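# Hang a power strip on two wall screws

## Task

Put the power strip's keyhole slots over the two screws so that the strip hangs level with nothing but the screws supporting it, oriented so the narrow part of each slot is uppermost; then release it and pull the grippers away. It only counts if the strip stays hung once the robot no longer holds it.

## Robot and tools

Robot: two arms, left_arm and right_arm, each with six joints and a two-finger gripper. Their names do not refer to sides of any camera image.

Frame: every printed gripper pose uses one common scene frame. The origin sits on the table surface midway between the arms. +x goes out across the table, +z goes up, and left_arm is on the +y side. Positions are in metres, orientations are quaternions written w, x, y, z. The printed hand position can be somewhat wrong, especially when the arm is stretched far out. A gripper's fingers point along its own +z and open and close along its own y. The reported position is the spot between the pads, about 1 cm back from the fingertips.

Tool execute_actions takes "actions", a list holding one item or nothing, plus an optional "pictures" boolean.
- An empty list only reports the current state, and pictures are included.
- A motion item is {"rows": [...], "steps": n}. n runs from 8 to 15 and defaults to 15; each step lasts 1/30 s. There can be 1 to 15 rows; each is used for one step, and the final row repeats to fill out n.
- A wait item is {"steps": n} with n up to 300. It commands nothing new and returns after n steps counted from the previous result, with your writing time included in that count.
Pictures arrive only with an empty list or with "pictures": true.

Every row is a single flat list of 14 numbers covering both arms, even when only one arm should move: left_arm's waist, shoulder, elbow, wrist pitch, wrist yaw, wrist roll, grip, followed by the same seven for right_arm. The joint values are absolute target angles in radians, measured on the same scale the Joint positions block uses; they are not offsets. Stated ranges, per arm: waist -2.618 to 3.054, shoulder 0.000 to 3.142, elbow 0.000 to 3.142, wrist pitch -1.571 to 1.571, wrist yaw -1.571 to 1.571, wrist roll -2.094 to 2.094. A true end stop may sit up to 0.036 rad on either side of these. If a target goes beyond a range end by more than 0.036 rad and also lies farther out than that joint's last reported angle, the whole call is refused and nothing moves. A target past the real stop is cut off at the stop, and the result may then print "joint sent to its limit", possibly referring to an earlier action that was still running; no such line does not prove there is room left. The grip value is an absolute command from -1 (shut) to +1 (fully open).

Motion behaviour: joint speed is capped. Each step, the command is held within a fixed distance of the measured angle: 0.202 rad for the waist, 0.258 for the shoulder, 0.238 for the elbow, 0.573 for wrist pitch, 0.522 for wrist yaw and roll. If the targets would place a gripper over 70 mm from where it is now, all of that arm's targets are pulled back proportionally, so big moves need several calls. Friction may leave a joint as much as 0.031 rad off target, and commands smaller than that may do nothing. The simulation keeps running while you think and write: the arms keep heading for the last row sent until everything has nearly stopped or a step is HELD. Each result is taken 8 steps before its action finishes; those last steps play out during your reply, and the next action starts after them.

Gripping: grip_measured is the gripper motor position on the -1 to +1 scale. The pads touch at about -0.94, and every millimetre of object width adds roughly 0.0208; each gripper has a fixed bias of up to about 0.02. The fingers are spring-coupled, so once they contact something they stop while the motor continues toward your value; sending a lower number squeezes harder, up to roughly 50 to 62 N per pad (less on parts under about 5 mm thick). On a rigid flat object the reading settles at most about 0.21 under its width value. To keep hold, keep sending the same closing number in every row. The last number of each arm's Joint positions block is the opening in metres, 0.093 open to 0.000 shut; it bottoms out at 0 and can show up to about 12 mm less than a gripped object's width.

Result lines: the state line lists left_arm and right_arm poses, followed by Joint positions and Joint velocities for each arm. "joint command not followed" means a clearance check altered or blocked some joint targets while the rest of the row was still applied. HELD marks steps on which your row, fully or partly, was not sent. MOTOR HOT appears from 75 °C; at 90 °C that arm stops for 10 s, and at 100 °C it goes limp and drops what it holds; both are reported as OVER-TEMPERATURE FAULT. Carrying a load warms the motors even while you are only thinking, so avoid long holds.

Tool zoom_image: {"camera": name, "region": [x0, y0, x1, y1]}, pixel coordinates measured from the top-left corner, at most 504 by 504, taken from that camera's latest image. Cameras (all 672x504): cam_head_left, cam_head_right, cam_high, cam_low, cam_left_wrist, cam_right_wrist.

Tool finished_scene: {"scene": number of the current scene}. Replying with no tool call ends everything.

Avoid: knocking anything off the table, letting the arms collide or push on each other, dropping or slamming the strip, and pressing hard on the wall or screws. Loose objects may occasionally get nudged by outside forces. Move smoothly and efficiently, let go, and back the grippers away before calling finished_scene.

Each tool is called after ">>>" by a JSON object that holds its "fn" and its "kwargs", one argument or row to a line.

## Session

I'll start by looking at the scene.

>>> {"fn": "execute_actions", "kwargs": {
  "actions": []
}}

Scene clock: 0.00 s of 5050.00 s.
left_arm: end_effector_position=(+0.2846, +0.2477, +0.1697) grip_measured=+1.000 end_effector_quat_wxyz=(+0.496, +0.231, +0.687, +0.479) | right_arm: end_effector_position=(+0.2391, -0.5257, +0.2340) grip_measured=+0.994 end_effector_quat_wxyz=(+0.513, +0.739, +0.432, -0.060)
Joint positions: left_arm=[-0.665  1.539  0.473  0.876 -1.3    0.911  0.093] | right_arm=[-0.449  0.989  0.85  -0.551  0.751  1.438  0.093]
Joint velocities: left_arm=[ 0.007 -0.002 -0.007  0.007 -0.051  0.007  0.   ] | right_arm=[ 0.007  0.002 -0.002 -0.022 -0.007 -0.037  0.001]
Motor temperatures (°C, as the motors report them): left_arm=[25 23 22 24 21 23] | right_arm=[23 23 21 21 21 21]

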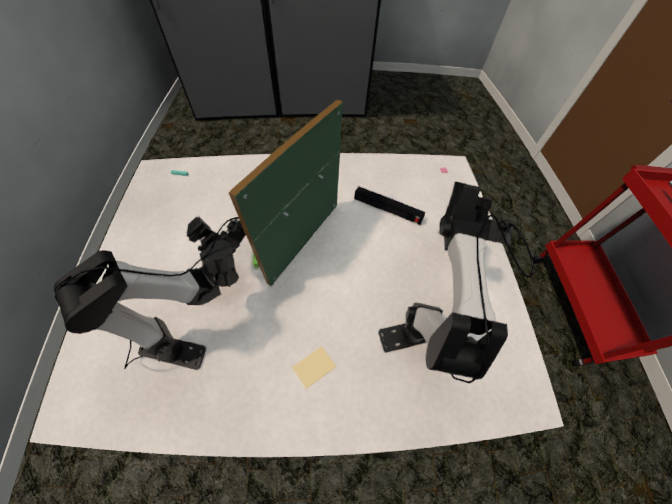

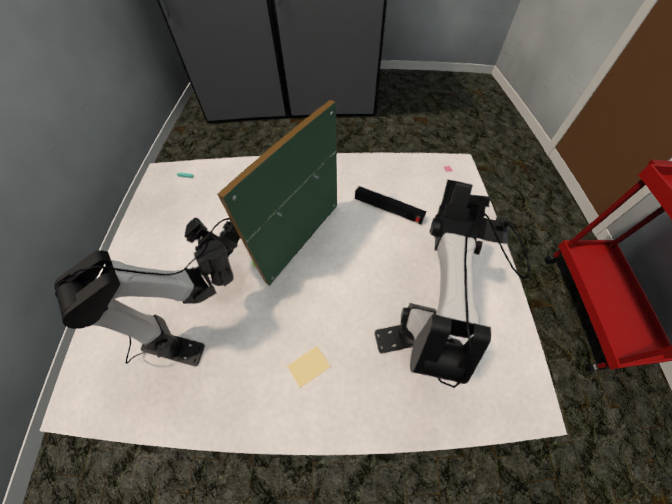

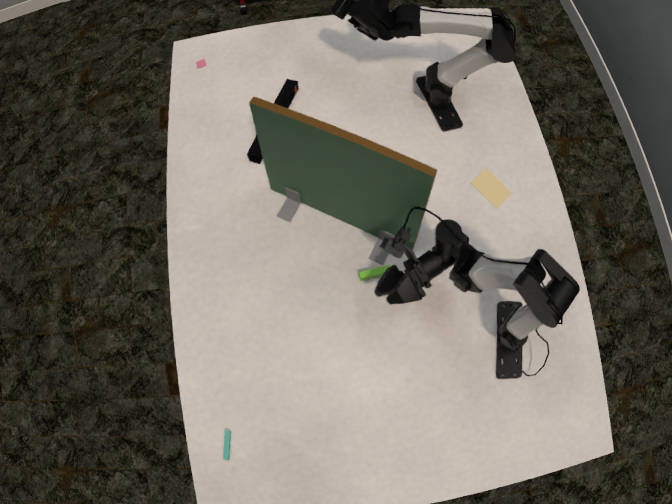

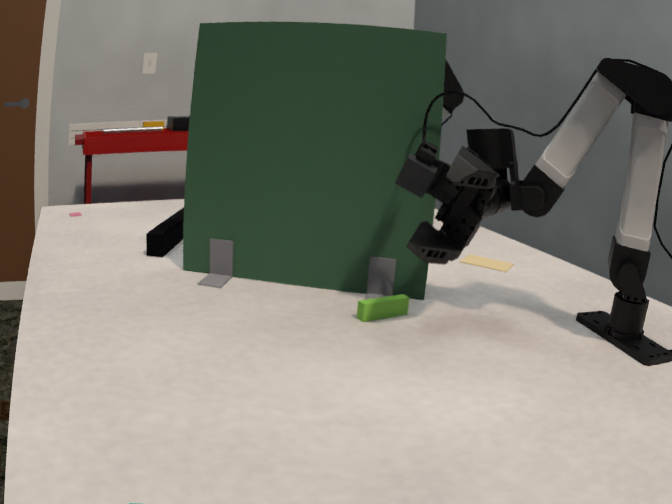

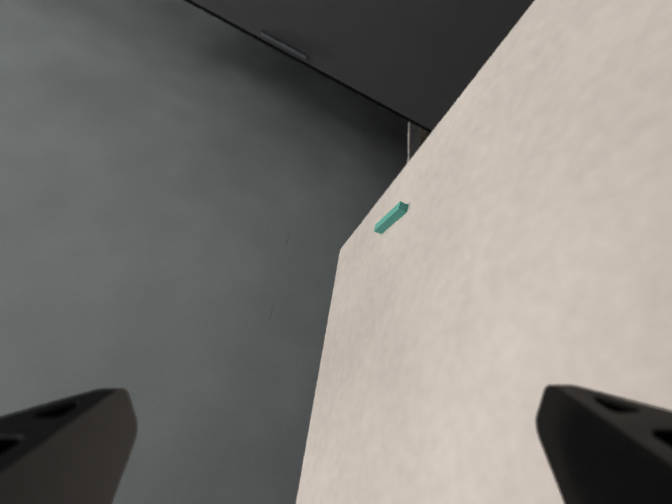

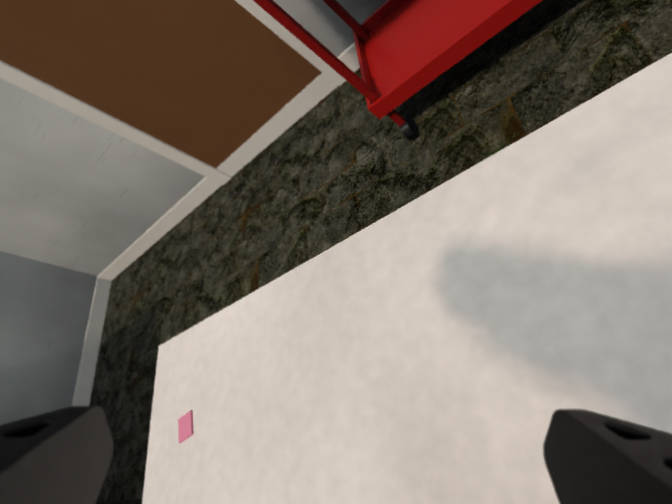

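>>> {"fn": "zoom_image", "kwargs": {
  "camera": "cam_head_left",
  "region": [220, 90, 460, 300]
}}

>>> {"fn": "zoom_image", "kwargs": {
  "camera": "cam_head_left",
  "region": [340, 175, 440, 235]
}}

>>> {"fn": "zoom_image", "kwargs": {
  "camera": "cam_high",
  "region": [220, 60, 340, 180]
}}

>>> {"fn": "zoom_image", "kwargs": {
  "camera": "cam_low",
  "region": [120, 180, 240, 300]
}}

Region (220, 90, 460, 300) of cam_head_left's 672x504 image, scaled by 2.100, with more detail than that image has; it fills the top 441 rows of this view, and the rest is white.

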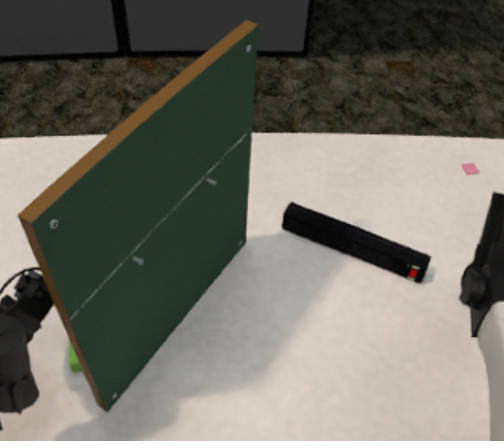

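Region (340, 175, 440, 235) of cam_head_left's 672x504 image, scaled by 5.040, with more detail than that image has; it fills the top 302 rows of this view, and the rest is white.

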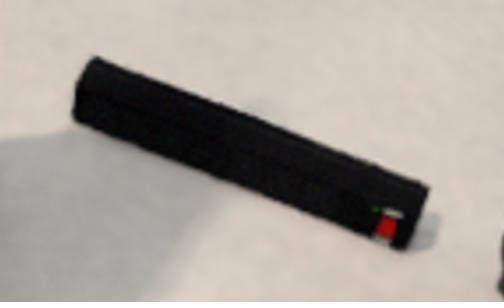

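Region (220, 60, 340, 180) of cam_high's 672x504 image, scaled by 4.200, with more detail than that image has.

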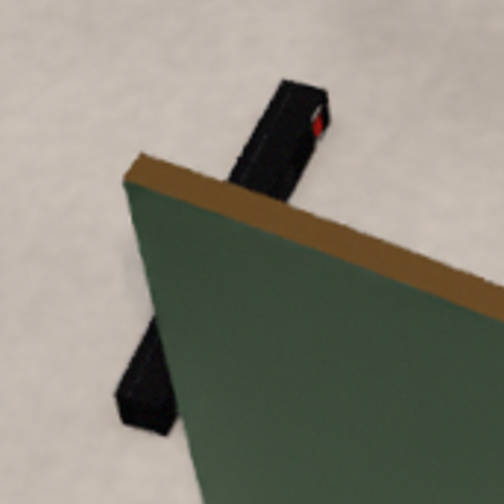

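Region (120, 180, 240, 300) of cam_low's 672x504 image, scaled by 4.200, with more detail than that image has.

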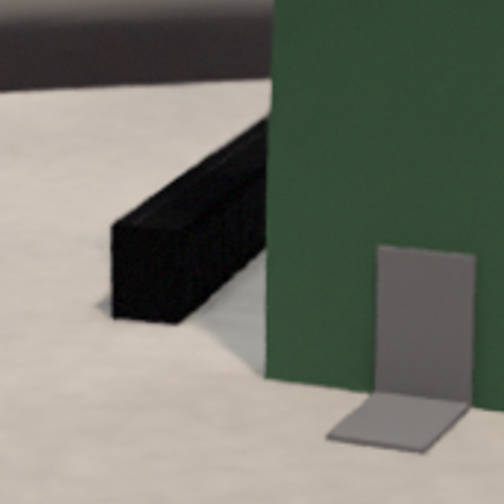

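>>> {"fn": "zoom_image", "kwargs": {
  "camera": "cam_head_right",
  "region": [260, 160, 340, 230]
}}

>>> {"fn": "zoom_image", "kwargs": {
  "camera": "cam_head_left",
  "region": [270, 195, 310, 230]
}}

Region (260, 160, 340, 230) of cam_head_right's 672x504 image, scaled by 6.300, with more detail than that image has; it fills the top 441 rows of this view, and the rest is white.

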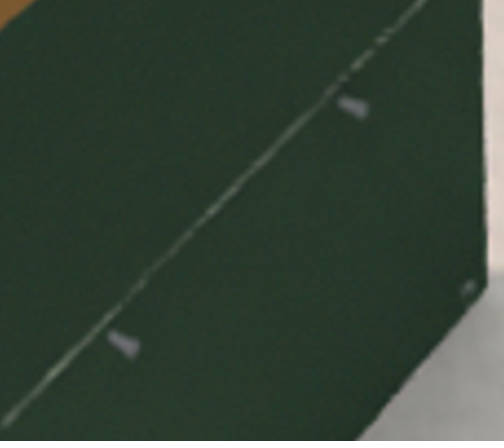

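Region (270, 195, 310, 230) of cam_head_left's 672x504 image, scaled by 12.600, with more detail than that image has; it fills the top 441 rows of this view, and the rest is white.

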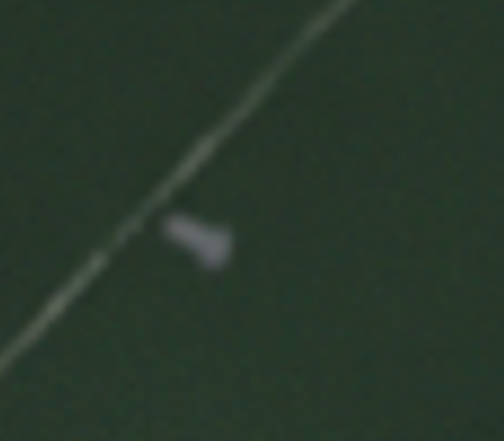

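>>> {"fn": "execute_actions", "kwargs": {
  "actions": [
    {"rows": [[-0.665, 0.714, 0.327, 0.387, -1.3, 0.0, 1.0, -0.13, 1.652, 1.529, -1.077, 0.0, 0.0, 1.0]], "steps": 15}
  ]
}}

Scene clock: 13.50 s of 5050.00 s.
left_arm: end_effector_position=(+0.2347, +0.3048, +0.2090) grip_measured=+1.000 end_effector_quat_wxyz=(+0.620, +0.012, +0.725, +0.300) | right_arm: end_effector_position=(+0.3412, -0.3948, +0.2005) grip_measured=+0.995 end_effector_quat_wxyz=(+0.302, +0.475, +0.827, -0.017)
Joint positions: left_arm=[-0.666  0.989  0.33   0.469 -1.291  0.286  0.093] | right_arm=[-0.182  1.373  1.249 -0.91   0.315  0.944  0.093]
Joint velocities: left_arm=[-0.002 -2.567  0.002 -0.52   0.007 -1.897  0.   ] | right_arm=[ 0.799  2.288  2.42  -1.341 -2.    -2.835 -0.   ]
Motor temperatures (°C, as the motors report them): left_arm=[25 24 24 27 21 23] | right_arm=[23 23 24 24 21 21]
Steps of this call (steps 1 to 90: nothing new was sent; then 10.27 s passed at rest; steps 91 to 97: the first 7 steps of this action). Readings (joint positions):
91: left_arm=[-0.665 1.505 0.462 0.810 -1.289 0.835] | right_arm=[-0.434 1.010 0.880 -0.613 0.714 1.388]
92: left_arm=[-0.666 1.429 0.422 0.717 -1.283 0.736] | right_arm=[-0.392 1.058 0.937 -0.691 0.652 1.318]
94: left_arm=[-0.666 1.252 0.351 0.580 -1.288 0.541] | right_arm=[-0.295 1.174 1.052 -0.785 0.522 1.183]
97: the state above

>>> {"fn": "execute_actions", "kwargs": {
  "actions": []
}}

Scene clock: 13.77 s of 5050.00 s.
left_arm: end_effector_position=(+0.2118, +0.3322, +0.2560) grip_measured=+1.000 end_effector_quat_wxyz=(+0.694, -0.151, +0.686, +0.158) | right_arm: end_effector_position=(+0.3903, -0.3317, +0.1734) grip_measured=+0.996 end_effector_quat_wxyz=(+0.195, +0.098, +0.976, -0.000)
Joint positions: left_arm=[-0.666  0.708  0.33   0.423 -1.301  0.05   0.093] | right_arm=[-0.128  1.66   1.504 -1.025  0.056  0.233  0.093]
Joint velocities: left_arm=[-0.002  0.002 -0.002 -0.168 -0.051 -0.344  0.   ] | right_arm=[-0.002  0.002  0.066 -0.432 -0.344 -1.531 -0.   ]
Motor temperatures (°C, as the motors report them): left_arm=[25 24 24 27 21 23] | right_arm=[23 23 24 24 21 21]
Kept back: nothing.
Steps of this call (steps 1 to 8: the last 8 steps of your previous action). Readings (joint positions):
1: left_arm=[-0.666 0.898 0.330 0.456 -1.291 0.230] | right_arm=[-0.158 1.455 1.334 -0.947 0.253 0.846]
2: left_arm=[-0.666 0.816 0.330 0.449 -1.292 0.185] | right_arm=[-0.143 1.533 1.412 -0.965 0.201 0.747]
4: left_arm=[-0.666 0.721 0.330 0.452 -1.299 0.117] | right_arm=[-0.129 1.632 1.494 -0.968 0.127 0.549]
8: the state above

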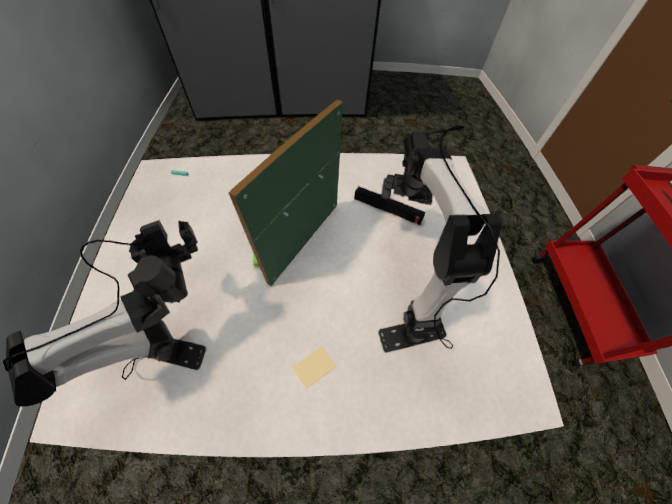

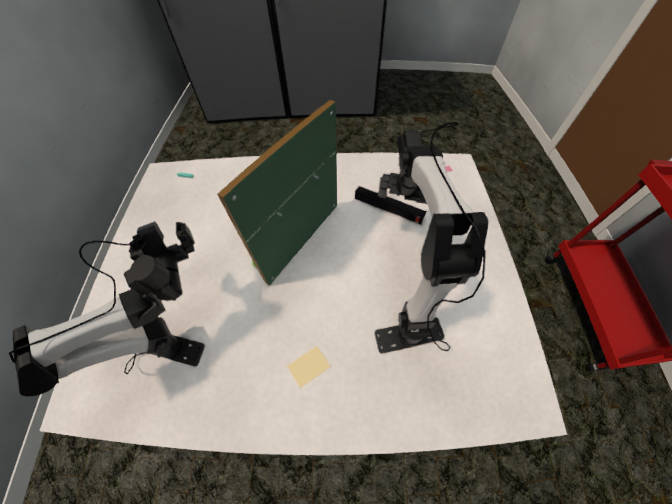

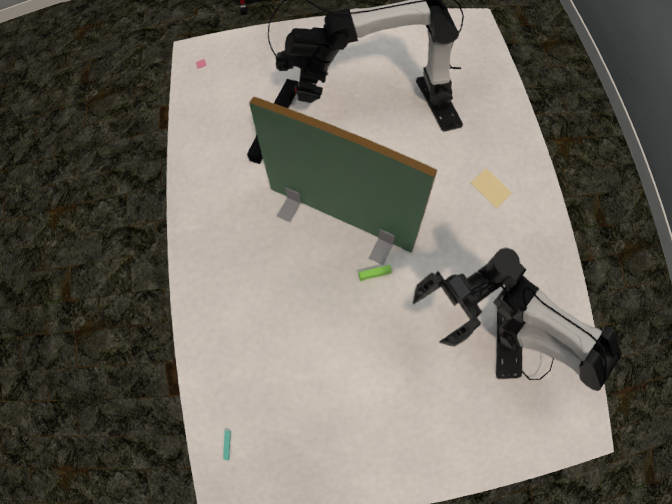

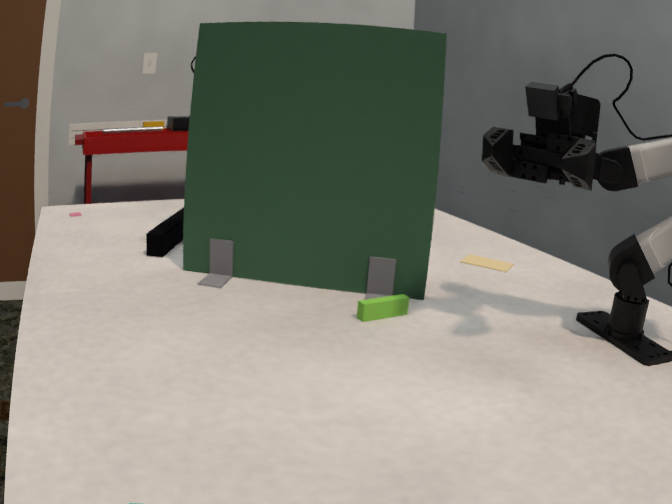

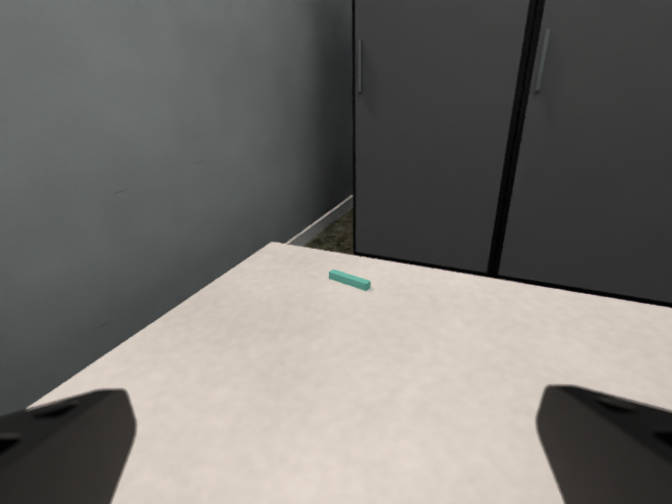

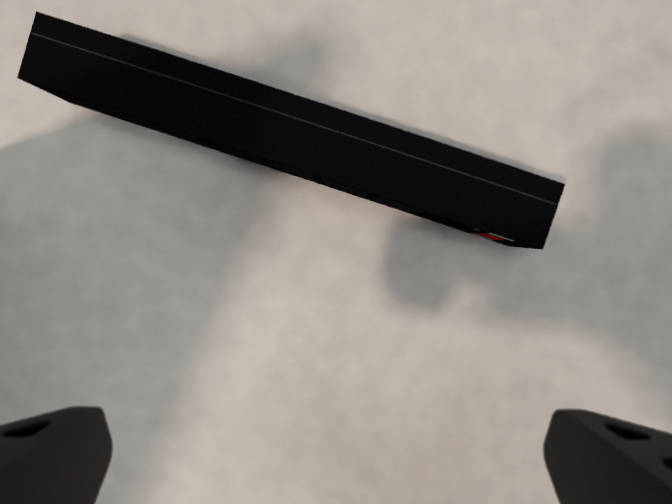

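>>> {"fn": "execute_actions", "kwargs": {
  "actions": [
    {"steps": 20}
  ],
  "pictures": true
}}

Scene clock: 17.20 s of 5050.00 s.
left_arm: end_effector_position=(+0.2119, +0.3321, +0.2523) grip_measured=+1.000 end_effector_quat_wxyz=(+0.692, -0.157, +0.688, +0.152) | right_arm: end_effector_position=(+0.3809, -0.3247, +0.1710) grip_measured=+0.996 end_effector_quat_wxyz=(+0.174, -0.017, +0.985, -0.001)
Joint positions: left_arm=[-0.666  0.708  0.33   0.391 -1.301  0.006  0.093] | right_arm=[-0.128  1.66   1.509 -1.07   0.012  0.007  0.093]
Joint velocities: left_arm=[-0.012  0.002 -0.027 -0.037  0.051 -0.007  0.   ] | right_arm=[-0.027 -0.022 -0.007  0.051 -0.037 -0.022  0.   ]
Motor temperatures (°C, as the motors report them): left_arm=[25 24 24 27 21 23] | right_arm=[23 24 25 24 21 21]
Kept back: nothing.
Steps of this call (steps 1 to 30: the robot went on to your last target; steps 31 to 90: nothing new was sent; then 0.43 s passed at rest). Readings (joint positions):
1: left_arm=[-0.666 0.708 0.330 0.416 -1.301 0.041] | right_arm=[-0.128 1.660 1.506 -1.036 0.047 0.187]
2: left_arm=[-0.666 0.708 0.330 0.411 -1.301 0.034] | right_arm=[-0.128 1.660 1.507 -1.043 0.039 0.151]
4: left_arm=[-0.666 0.708 0.330 0.403 -1.301 0.024] | right_arm=[-0.128 1.660 1.509 -1.053 0.029 0.098]
8: left_arm=[-0.666 0.708 0.330 0.396 -1.301 0.013] | right_arm=[-0.128 1.660 1.509 -1.064 0.019 0.044]
90: the state above
All arms were judged still, so your last target was given up. Only a new action makes them travel on or press farther. Fingers that are still opening or closing keep moving.

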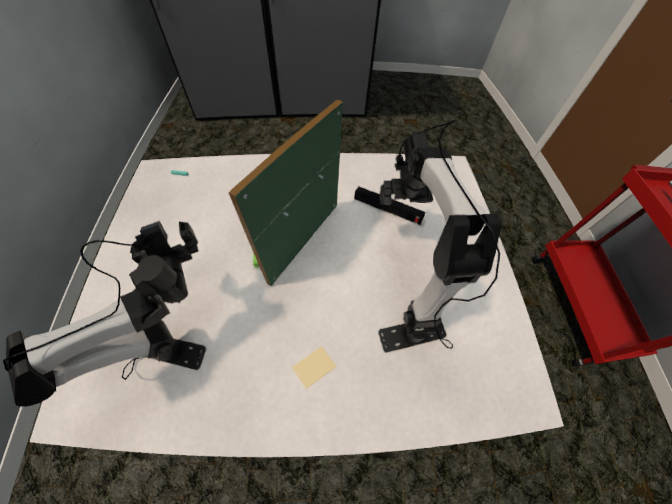

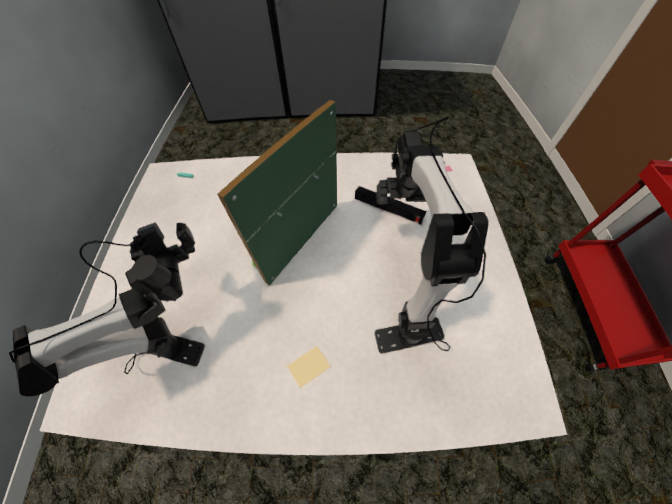

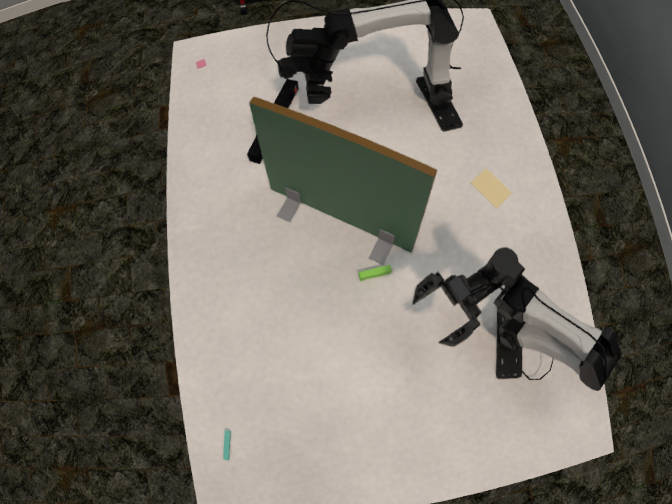

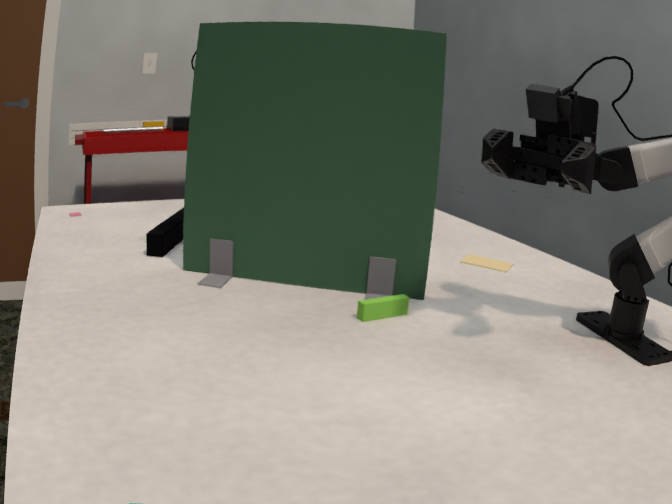

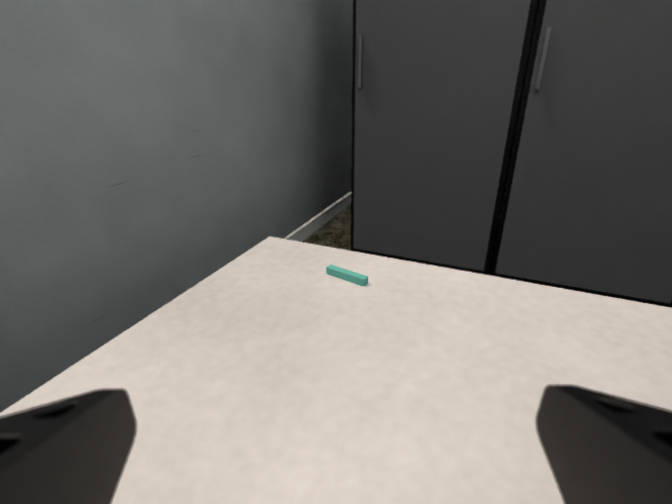

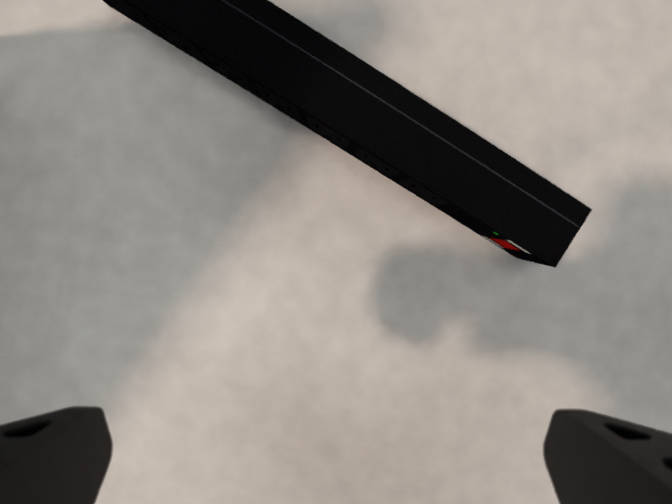

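>>> {"fn": "execute_actions", "kwargs": {
  "actions": [
    {"rows": [
[-0.679,0.706,0.33,0.389,-1.3,0,-1,-0.129,1.670,1.552,-1.076,0,-0.007,1],
[-0.717,0.700,0.329,0.384,-1.3,0,-1,-0.131,1.698,1.602,-1.092,0,-0.045,1],
[-0.775,0.692,0.327,0.376,-1.3,0,-1,-0.135,1.740,1.665,-1.117,0,-0.104,1],
[-0.849,0.680,0.325,0.366,-1.3,0,-1,-0.140,1.795,1.740,-1.149,0,-0.181,1],
[-0.937,0.667,0.322,0.354,-1.3,0,-1,-0.146,1.860,1.823,-1.186,0,-0.270,1],
[-1.033,0.652,0.319,0.341,-1.3,0,-1,-0.152,1.932,1.910,-1.228,0,-0.370,1],
[-1.136,0.637,0.316,0.328,-1.3,0,-1,-0.159,2.007,1.999,-1.272,0,-0.475,1],
[-1.240,0.621,0.314,0.313,-1.3,0,-1,-0.165,2.085,2.086,-1.317,0,-0.581,1],
[-1.343,0.606,0.311,0.300,-1.3,0,-1,-0.172,2.160,2.169,-1.361,0,-0.686,1],
[-1.439,0.591,0.308,0.287,-1.3,0,-1,-0.178,2.232,2.244,-1.403,0,-0.786,1],
[-1.527,0.578,0.305,0.275,-1.3,0,-1,-0.184,2.297,2.307,-1.440,0,-0.875,1],
[-1.601,0.566,0.303,0.265,-1.3,0,-1,-0.189,2.352,2.357,-1.472,0,-0.952,1],
[-1.659,0.558,0.301,0.257,-1.3,0,-1,-0.193,2.394,2.389,-1.497,0,-1.011,1],
[-1.697,0.552,0.300,0.252,-1.3,0,-1,-0.195,2.422,2.400,-1.513,0,-1.049,1],
[-1.710,0.550,0.300,0.250,-1.3,0,-1,-0.196,2.432,2.400,-1.525,-0.01,-1.068,1]
], "steps": 15}
  ]
}}

>>> {"fn": "execute_actions", "kwargs": {
  "actions": [
    {"steps": 40}
  ],
  "pictures": true
}}

Scene clock: 30.10 s of 5050.00 s.
left_arm: end_effector_position=(+0.1907, +0.2699, +0.2533) grip_measured=-0.880 end_effector_quat_wxyz=(+0.706, -0.060, +0.703, +0.056) | right_arm: end_effector_position=(+0.4342, -0.3257, +0.2037) grip_measured=+0.996 end_effector_quat_wxyz=(+0.195, -0.112, +0.974, -0.020)
Joint positions: left_arm=[-0.944  0.681  0.33   0.362 -1.303  0.005  0.003] | right_arm=[-0.136  1.851  1.852 -1.177  0.01  -0.195  0.093]
Joint velocities: left_arm=[-2.117 -0.393 -0.012 -0.359  0.022 -0.051 -0.231] | right_arm=[-0.115  1.746  2.698 -0.608 -0.037 -1.897  0.   ]
Motor temperatures (°C, as the motors report them): left_arm=[25 24 26 28 21 23] | right_arm=[23 26 27 24 21 21]
Steps of this call (steps 1 to 90: nothing new was sent; then 9.67 s passed at rest; steps 91 to 97: the first 7 steps of this action). Readings (joint positions):
91: left_arm=[-0.666 0.708 0.330 0.391 -1.301 0.005] | right_arm=[-0.128 1.660 1.512 -1.072 0.012 0.006]
92: left_arm=[-0.672 0.708 0.330 0.391 -1.302 0.005] | right_arm=[-0.128 1.665 1.526 -1.083 0.012 -0.001]
94: left_arm=[-0.737 0.706 0.330 0.387 -1.306 0.005] | right_arm=[-0.128 1.705 1.612 -1.120 0.011 -0.044]
97: the state above

Scene clock: 31.43 s of 5050.00 s.
left_arm: end_effector_position=(+0.0660, +0.1571, +0.2538) grip_measured=-0.986 end_effector_quat_wxyz=(+0.676, +0.208, +0.675, -0.209) | right_arm: end_effector_position=(+0.4719, -0.3498, +0.0810) grip_measured=+0.996 end_effector_quat_wxyz=(-0.007, -0.496, +0.868, +0.004)
Joint positions: left_arm=[-1.699  0.567  0.318  0.254 -1.295  0.004  0.   ] | right_arm=[-0.194  2.455  2.383 -1.516  0.001 -1.061  0.093]
Joint velocities: left_arm=[-0.012  0.002 -0.017 -0.022  0.037 -0.007  0.   ] | right_arm=[-0.007 -0.007 -0.002  0.051 -0.007  0.037  0.   ]
Motor temperatures (°C, as the motors report them): left_arm=[25 24 26 28 21 23] | right_arm=[23 27 27 23 21 21]
Kept back: nothing.
Steps of this call (steps 1 to 8: the last 8 steps of your previous action; steps 9 to 40: the robot went on to your last target). Readings (joint positions):
1: left_arm=[-1.017 0.667 0.330 0.353 -1.302 0.005] | right_arm=[-0.142 1.916 1.943 -1.197 0.009 -0.266]
2: left_arm=[-1.089 0.651 0.330 0.343 -1.301 0.005] | right_arm=[-0.148 1.987 2.033 -1.218 0.009 -0.343]
4: left_arm=[-1.234 0.620 0.330 0.322 -1.300 0.005] | right_arm=[-0.161 2.133 2.196 -1.266 0.009 -0.509]
8: left_arm=[-1.524 0.573 0.330 0.287 -1.299 0.004] | right_arm=[-0.185 2.374 2.364 -1.367 0.008 -0.807]
40: the state above

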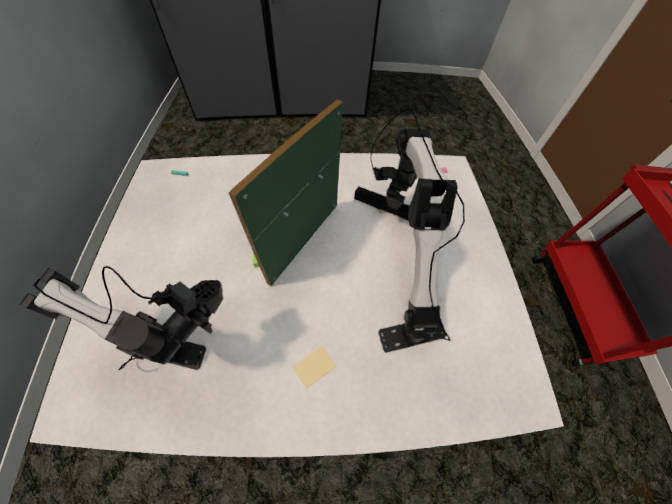

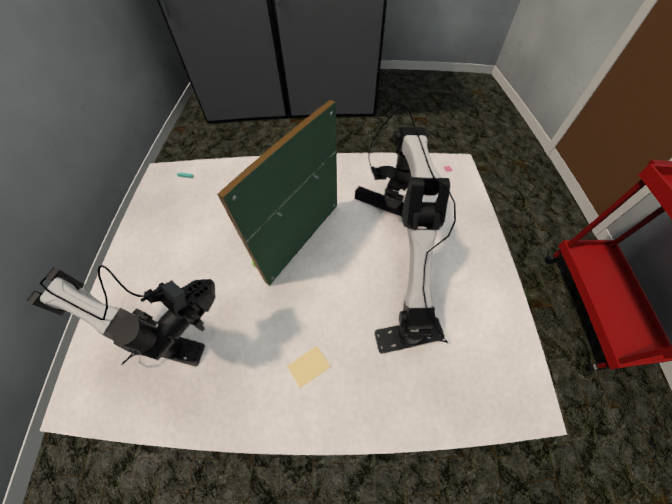

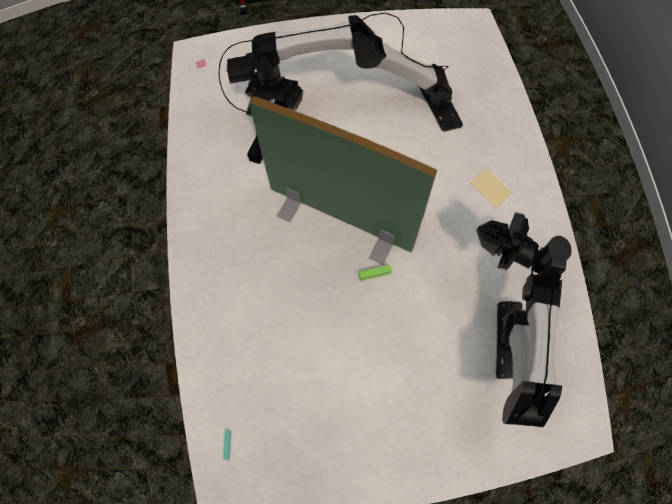

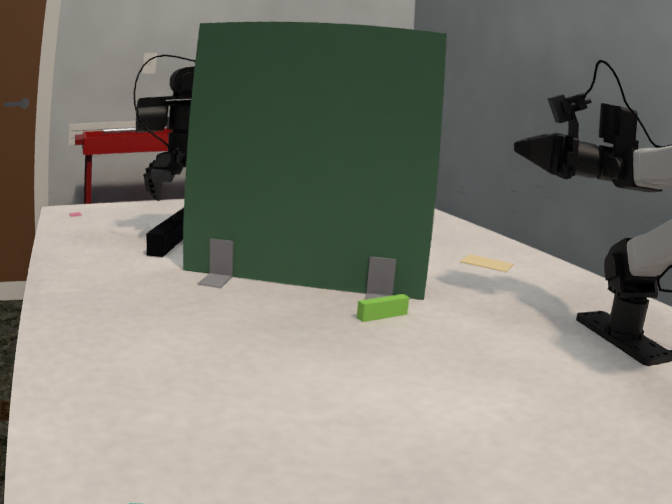

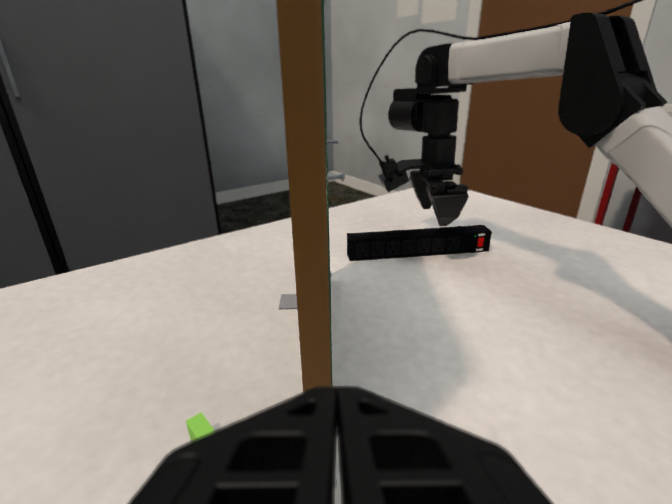

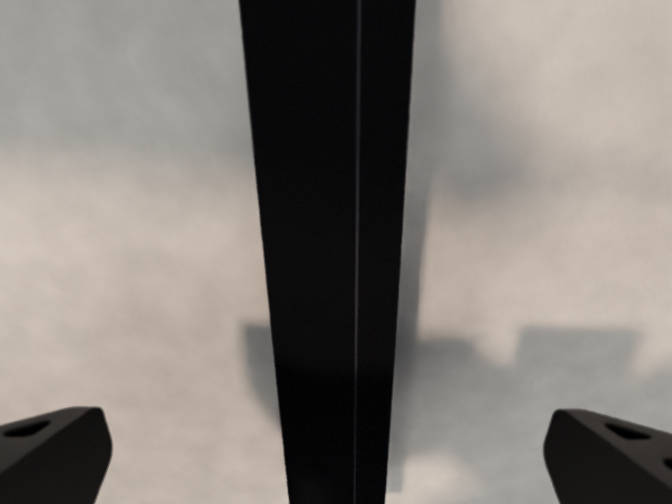

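>>> {"fn": "zoom_image", "kwargs": {
  "camera": "cam_left_wrist",
  "region": [270, 120, 390, 210]
}}

>>> {"fn": "zoom_image", "kwargs": {
  "camera": "cam_left_wrist",
  "region": [330, 150, 510, 280]
}}

Region (270, 120, 390, 210) of cam_left_wrist's 672x504 image, scaled by 4.200, with more detail than that image has; it fills the top 378 rows of this view, and the rest is white.

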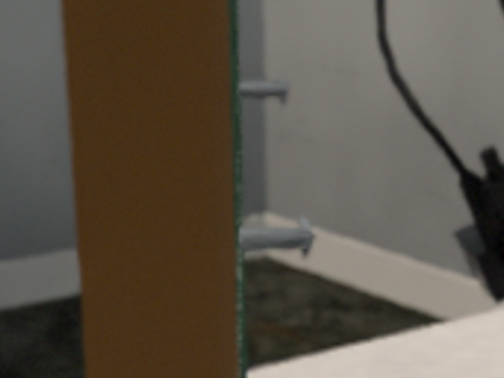

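Region (330, 150, 510, 280) of cam_left_wrist's 672x504 image, scaled by 2.800, with more detail than that image has.

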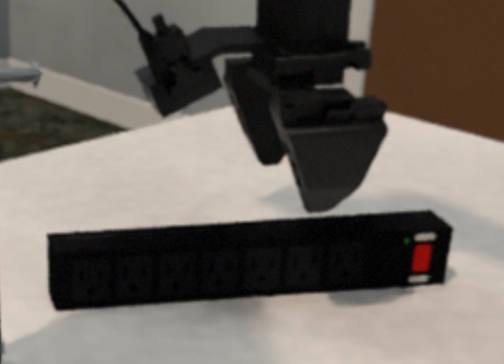

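>>> {"fn": "execute_actions", "kwargs": {
  "actions": [
    {"rows": [
[-1.71,0.55,0.3,0.25,-1.3,0,-1,-0.196,2.431,2.380,-1.500,0,-1.065,1],
[-1.71,0.55,0.3,0.25,-1.3,0,-1,-0.196,2.430,2.372,-1.485,0,-1.065,1],
[-1.71,0.55,0.3,0.25,-1.3,0,-1,-0.196,2.428,2.358,-1.465,0,-1.065,1],
[-1.71,0.55,0.3,0.25,-1.3,0,-1,-0.196,2.425,2.341,-1.443,0,-1.065,1],
[-1.71,0.55,0.3,0.25,-1.3,0,-1,-0.196,2.421,2.321,-1.420,0,-1.065,1],
[-1.71,0.55,0.3,0.25,-1.3,0,-1,-0.196,2.417,2.299,-1.397,0,-1.065,1],
[-1.71,0.55,0.3,0.25,-1.3,0,-1,-0.196,2.413,2.276,-1.374,0,-1.065,1],
[-1.71,0.55,0.3,0.25,-1.3,0,-1,-0.196,2.409,2.252,-1.352,0,-1.065,1],
[-1.71,0.55,0.3,0.25,-1.3,0,-1,-0.196,2.405,2.229,-1.332,0,-1.065,1],
[-1.71,0.55,0.3,0.25,-1.3,0,-1,-0.196,2.401,2.207,-1.315,0,-1.065,1],
[-1.71,0.55,0.3,0.25,-1.3,0,-1,-0.196,2.397,2.187,-1.302,0,-1.065,1],
[-1.71,0.55,0.3,0.25,-1.3,0,-1,-0.196,2.394,2.170,-1.294,0,-1.065,1],
[-1.71,0.55,0.3,0.25,-1.3,0,-1,-0.196,2.392,2.157,-1.290,0,-1.065,1],
[-1.71,0.55,0.3,0.25,-1.3,0,-1,-0.196,2.390,2.148,-1.288,0,-1.065,1],
[-1.71,0.55,0.3,0.25,-1.3,0,-1,-0.196,2.390,2.145,-1.288,0,-1.065,1]
], "steps": 15}
  ]
}}

>>> {"fn": "execute_actions", "kwargs": {
  "actions": [
    {"steps": 22}
  ],
  "pictures": true
}}

Scene clock: 33.97 s of 5050.00 s.
left_arm: end_effector_position=(+0.0660, +0.1571, +0.2538) grip_measured=-0.986 end_effector_quat_wxyz=(+0.676, +0.208, +0.675, -0.209) | right_arm: end_effector_position=(+0.4766, -0.3499, +0.0728) grip_measured=+0.996 end_effector_quat_wxyz=(+0.002, -0.496, +0.868, -0.002)
Joint positions: left_arm=[-1.699  0.567  0.318  0.254 -1.295  0.004  0.   ] | right_arm=[-0.194  2.442  2.327 -1.451  0.001 -1.061  0.093]
Joint velocities: left_arm=[-0.017 -0.022 -0.002 -0.022 -0.037 -0.051  0.   ] | right_arm=[ 0.012 -0.154 -0.593  0.491 -0.051  0.022 -0.   ]
Motor temperatures (°C, as the motors report them): left_arm=[25 24 26 28 21 23] | right_arm=[23 28 27 23 21 21]
Steps of this call (steps 1 to 15: the robot went on to your last target; steps 16 to 69: nothing new was sent; steps 70 to 76: the first 7 steps of this action). Readings (joint positions):
70: left_arm=[-1.699 0.567 0.318 0.254 -1.295 0.004] | right_arm=[-0.194 2.455 2.383 -1.516 0.001 -1.061]
71: left_arm=[-1.699 0.567 0.318 0.254 -1.295 0.004] | right_arm=[-0.194 2.455 2.383 -1.514 0.001 -1.061]
73: left_arm=[-1.699 0.567 0.318 0.254 -1.295 0.004] | right_arm=[-0.194 2.453 2.375 -1.497 0.001 -1.061]
76: the state above

Scene clock: 34.70 s of 5050.00 s.
left_arm: end_effector_position=(+0.0660, +0.1571, +0.2538) grip_measured=-0.986 end_effector_quat_wxyz=(+0.676, +0.208, +0.675, -0.209) | right_arm: end_effector_position=(+0.4748, -0.3499, +0.0371) grip_measured=+0.996 end_effector_quat_wxyz=(+0.001, -0.496, +0.868, -0.001)
Joint positions: left_arm=[-1.699  0.567  0.318  0.254 -1.295  0.004  0.   ] | right_arm=[-0.194  2.425  2.155 -1.299  0.001 -1.061  0.093]
Joint velocities: left_arm=[ 0.007 -0.017  0.002  0.037  0.022 -0.022  0.   ] | right_arm=[-0.007  0.007 -0.012  0.007  0.022  0.022 -0.002]
Motor temperatures (°C, as the motors report them): left_arm=[25 24 26 28 21 23] | right_arm=[23 29 27 23 21 21]
Kept back: nothing.
Steps of this call (steps 1 to 8: the last 8 steps of your previous action; steps 9 to 22: the robot went on to your last target). Readings (joint positions):
1: left_arm=[-1.699 0.567 0.318 0.254 -1.295 0.004] | right_arm=[-0.194 2.437 2.306 -1.434 0.001 -1.061]
2: left_arm=[-1.699 0.567 0.318 0.254 -1.295 0.004] | right_arm=[-0.194 2.434 2.283 -1.416 0.001 -1.061]
4: left_arm=[-1.699 0.567 0.318 0.254 -1.295 0.004] | right_arm=[-0.194 2.428 2.238 -1.381 0.001 -1.061]
8: left_arm=[-1.699 0.567 0.318 0.254 -1.295 0.004] | right_arm=[-0.194 2.425 2.170 -1.334 0.001 -1.061]
22: the state above

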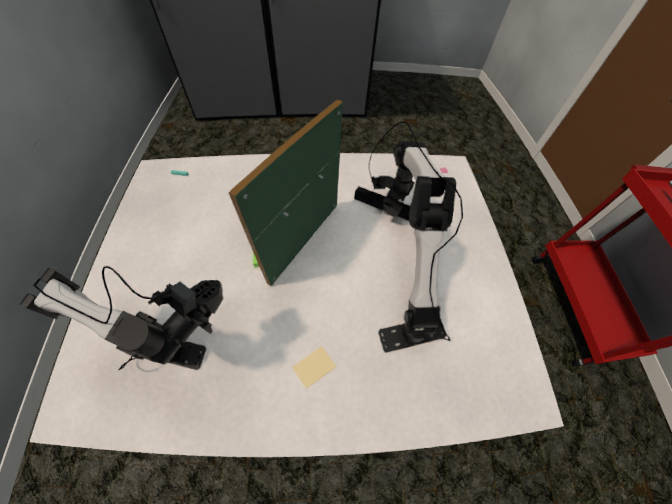

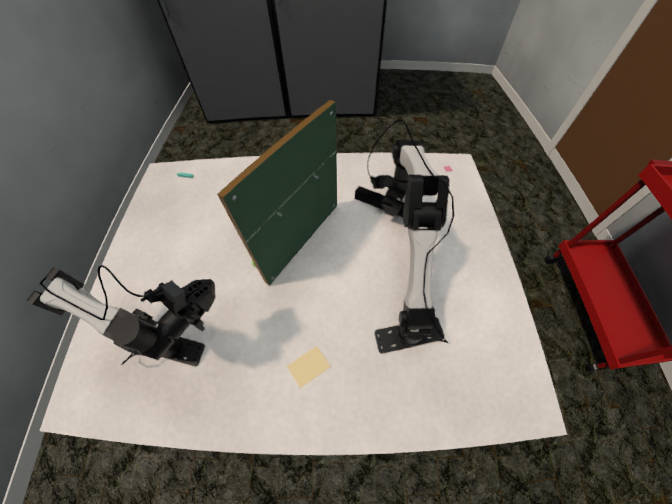

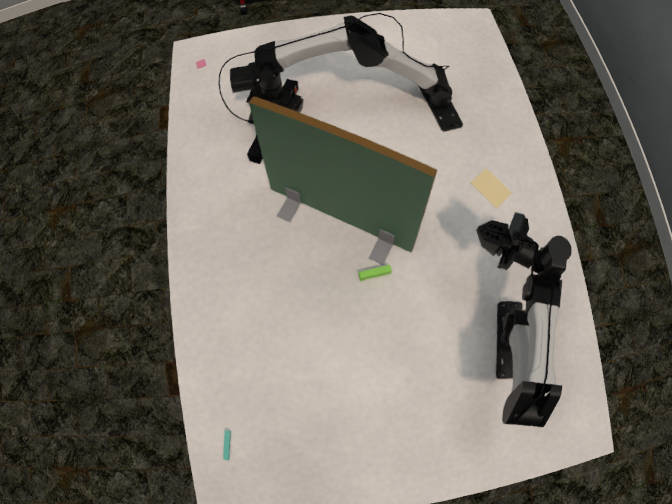

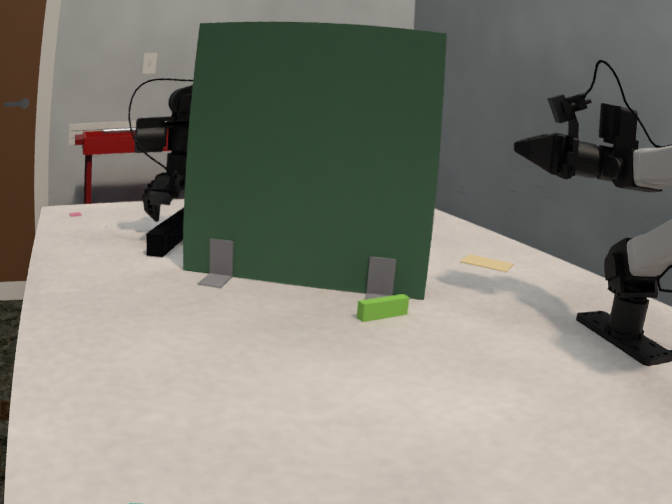

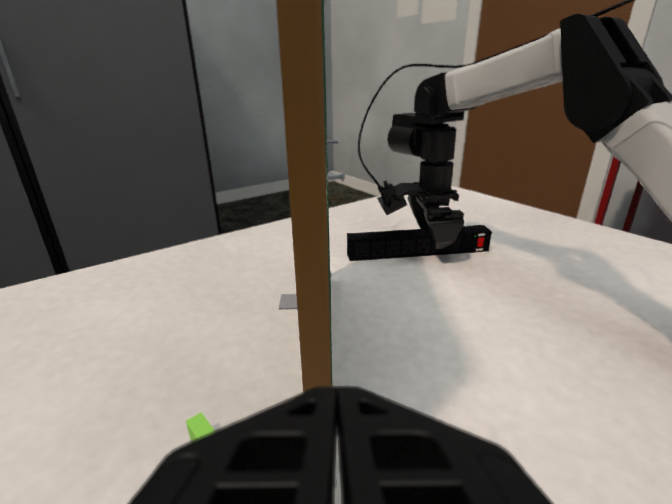

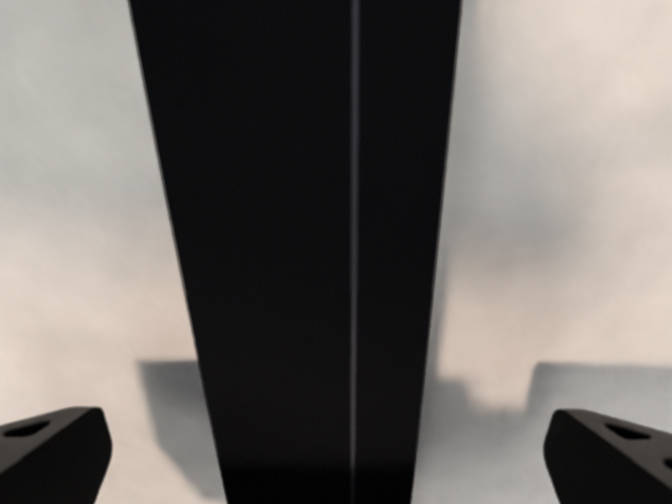

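>>> {"fn": "execute_actions", "kwargs": {
  "actions": [
    {"rows": [
[-1.71,0.55,0.3,0.25,-1.3,0,-1,-0.196,2.390,2.145,-1.288,0,-1.065,0.8],
[-1.71,0.55,0.3,0.25,-1.3,0,-1,-0.196,2.390,2.145,-1.288,0,-1.065,0.55],
[-1.71,0.55,0.3,0.25,-1.3,0,-1,-0.196,2.390,2.145,-1.288,0,-1.065,0.3],
[-1.71,0.55,0.3,0.25,-1.3,0,-1,-0.196,2.390,2.145,-1.288,0,-1.065,0.12],
[-1.71,0.55,0.3,0.25,-1.3,0,-1,-0.196,2.390,2.145,-1.288,0,-1.065,0.0],
[-1.71,0.55,0.3,0.25,-1.3,0,-1,-0.196,2.390,2.145,-1.288,0,-1.065,-0.06],
[-1.71,0.55,0.3,0.25,-1.3,0,-1,-0.196,2.390,2.145,-1.288,0,-1.065,-0.12],
[-1.71,0.55,0.3,0.25,-1.3,0,-1,-0.196,2.390,2.145,-1.288,0,-1.065,-0.17],
[-1.71,0.55,0.3,0.25,-1.3,0,-1,-0.196,2.390,2.145,-1.288,0,-1.065,-0.22],
[-1.71,0.55,0.3,0.25,-1.3,0,-1,-0.196,2.390,2.145,-1.288,0,-1.065,-0.27],
[-1.71,0.55,0.3,0.25,-1.3,0,-1,-0.196,2.390,2.145,-1.288,0,-1.065,-0.32],
[-1.71,0.55,0.3,0.25,-1.3,0,-1,-0.196,2.390,2.145,-1.288,0,-1.065,-0.38],
[-1.71,0.55,0.3,0.25,-1.3,0,-1,-0.196,2.390,2.145,-1.288,0,-1.065,-0.44],
[-1.71,0.55,0.3,0.25,-1.3,0,-1,-0.196,2.390,2.145,-1.288,0,-1.065,-0.5],
[-1.71,0.55,0.3,0.25,-1.3,0,-1,-0.196,2.390,2.145,-1.288,0,-1.065,-0.6]
], "steps": 15}
  ]
}}

>>> {"fn": "execute_actions", "kwargs": {
  "actions": [
    {"steps": 16}
  ]
}}

Scene clock: 35.87 s of 5050.00 s.
left_arm: end_effector_position=(+0.0660, +0.1571, +0.2538) grip_measured=-0.986 end_effector_quat_wxyz=(+0.676, +0.208, +0.675, -0.209) | right_arm: end_effector_position=(+0.4752, -0.3499, +0.0371) grip_measured=-0.085 end_effector_quat_wxyz=(+0.001, -0.496, +0.868, -0.001)
Joint positions: left_arm=[-1.699  0.567  0.318  0.254 -1.295  0.004  0.   ] | right_arm=[-0.194  2.425  2.155 -1.298  0.001 -1.061  0.041]
Joint velocities: left_arm=[ 0.012  0.017  0.007 -0.007 -0.007 -0.022  0.   ] | right_arm=[-0.007 -0.007 -0.002  0.051 -0.022 -0.007 -0.069]
Motor temperatures (°C, as the motors report them): left_arm=[25 24 26 28 21 23] | right_arm=[23 29 27 23 21 21]
Steps of this call (steps 1 to 15: the robot went on to your last target; steps 16 to 28: nothing new was sent; steps 29 to 35: the first 7 steps of this action). Readings (joint positions):
29: left_arm=[-1.699 0.567 0.318 0.254 -1.295 0.004] | right_arm=[-0.194 2.425 2.155 -1.298 0.001 -1.061]
30: left_arm=[-1.699 0.567 0.318 0.254 -1.295 0.004] | right_arm=[-0.194 2.425 2.155 -1.298 0.001 -1.061]
32: left_arm=[-1.699 0.567 0.318 0.254 -1.295 0.004] | right_arm=[-0.194 2.425 2.155 -1.298 0.001 -1.061]
35: the state above

Scene clock: 36.40 s of 5050.00 s.
left_arm: end_effector_position=(+0.0660, +0.1571, +0.2538) grip_measured=-0.986 end_effector_quat_wxyz=(+0.676, +0.208, +0.675, -0.209) | right_arm: end_effector_position=(+0.4743, -0.3496, +0.0371) grip_measured=-0.413 end_effector_quat_wxyz=(+0.000, -0.497, +0.868, +0.000)
Joint positions: left_arm=[-1.699  0.567  0.318  0.254 -1.295  0.004  0.   ] | right_arm=[-0.194  2.425  2.155 -1.301 -0.001 -1.064  0.025]
Joint velocities: left_arm=[ 0.012  0.007  0.017  0.037 -0.037 -0.037  0.   ] | right_arm=[ 0.007  0.002 -0.002  0.066 -0.007 -0.037  0.   ]
Motor temperatures (°C, as the motors report them): left_arm=[25 24 26 28 21 23] | right_arm=[23 30 27 23 21 21]
Kept back: nothing.
Steps of this call (steps 1 to 8: the last 8 steps of your previous action; steps 9 to 15: the robot went on to your last target; step 16: nothing new was sent). Readings (joint positions):
1: left_arm=[-1.699 0.567 0.318 0.254 -1.295 0.004] | right_arm=[-0.194 2.425 2.155 -1.298 0.001 -1.061]
2: left_arm=[-1.699 0.567 0.318 0.254 -1.295 0.004] | right_arm=[-0.194 2.425 2.155 -1.300 -0.000 -1.061]
4: left_arm=[-1.699 0.567 0.318 0.254 -1.295 0.004] | right_arm=[-0.194 2.425 2.155 -1.302 -0.001 -1.062]
8: left_arm=[-1.699 0.567 0.318 0.254 -1.295 0.004] | right_arm=[-0.194 2.425 2.155 -1.301 -0.001 -1.064]
16: the state above
All arms were judged still, so your last target was given up. Only a new action makes them travel on or press farther. Fingers that are still opening or closing keep moving.


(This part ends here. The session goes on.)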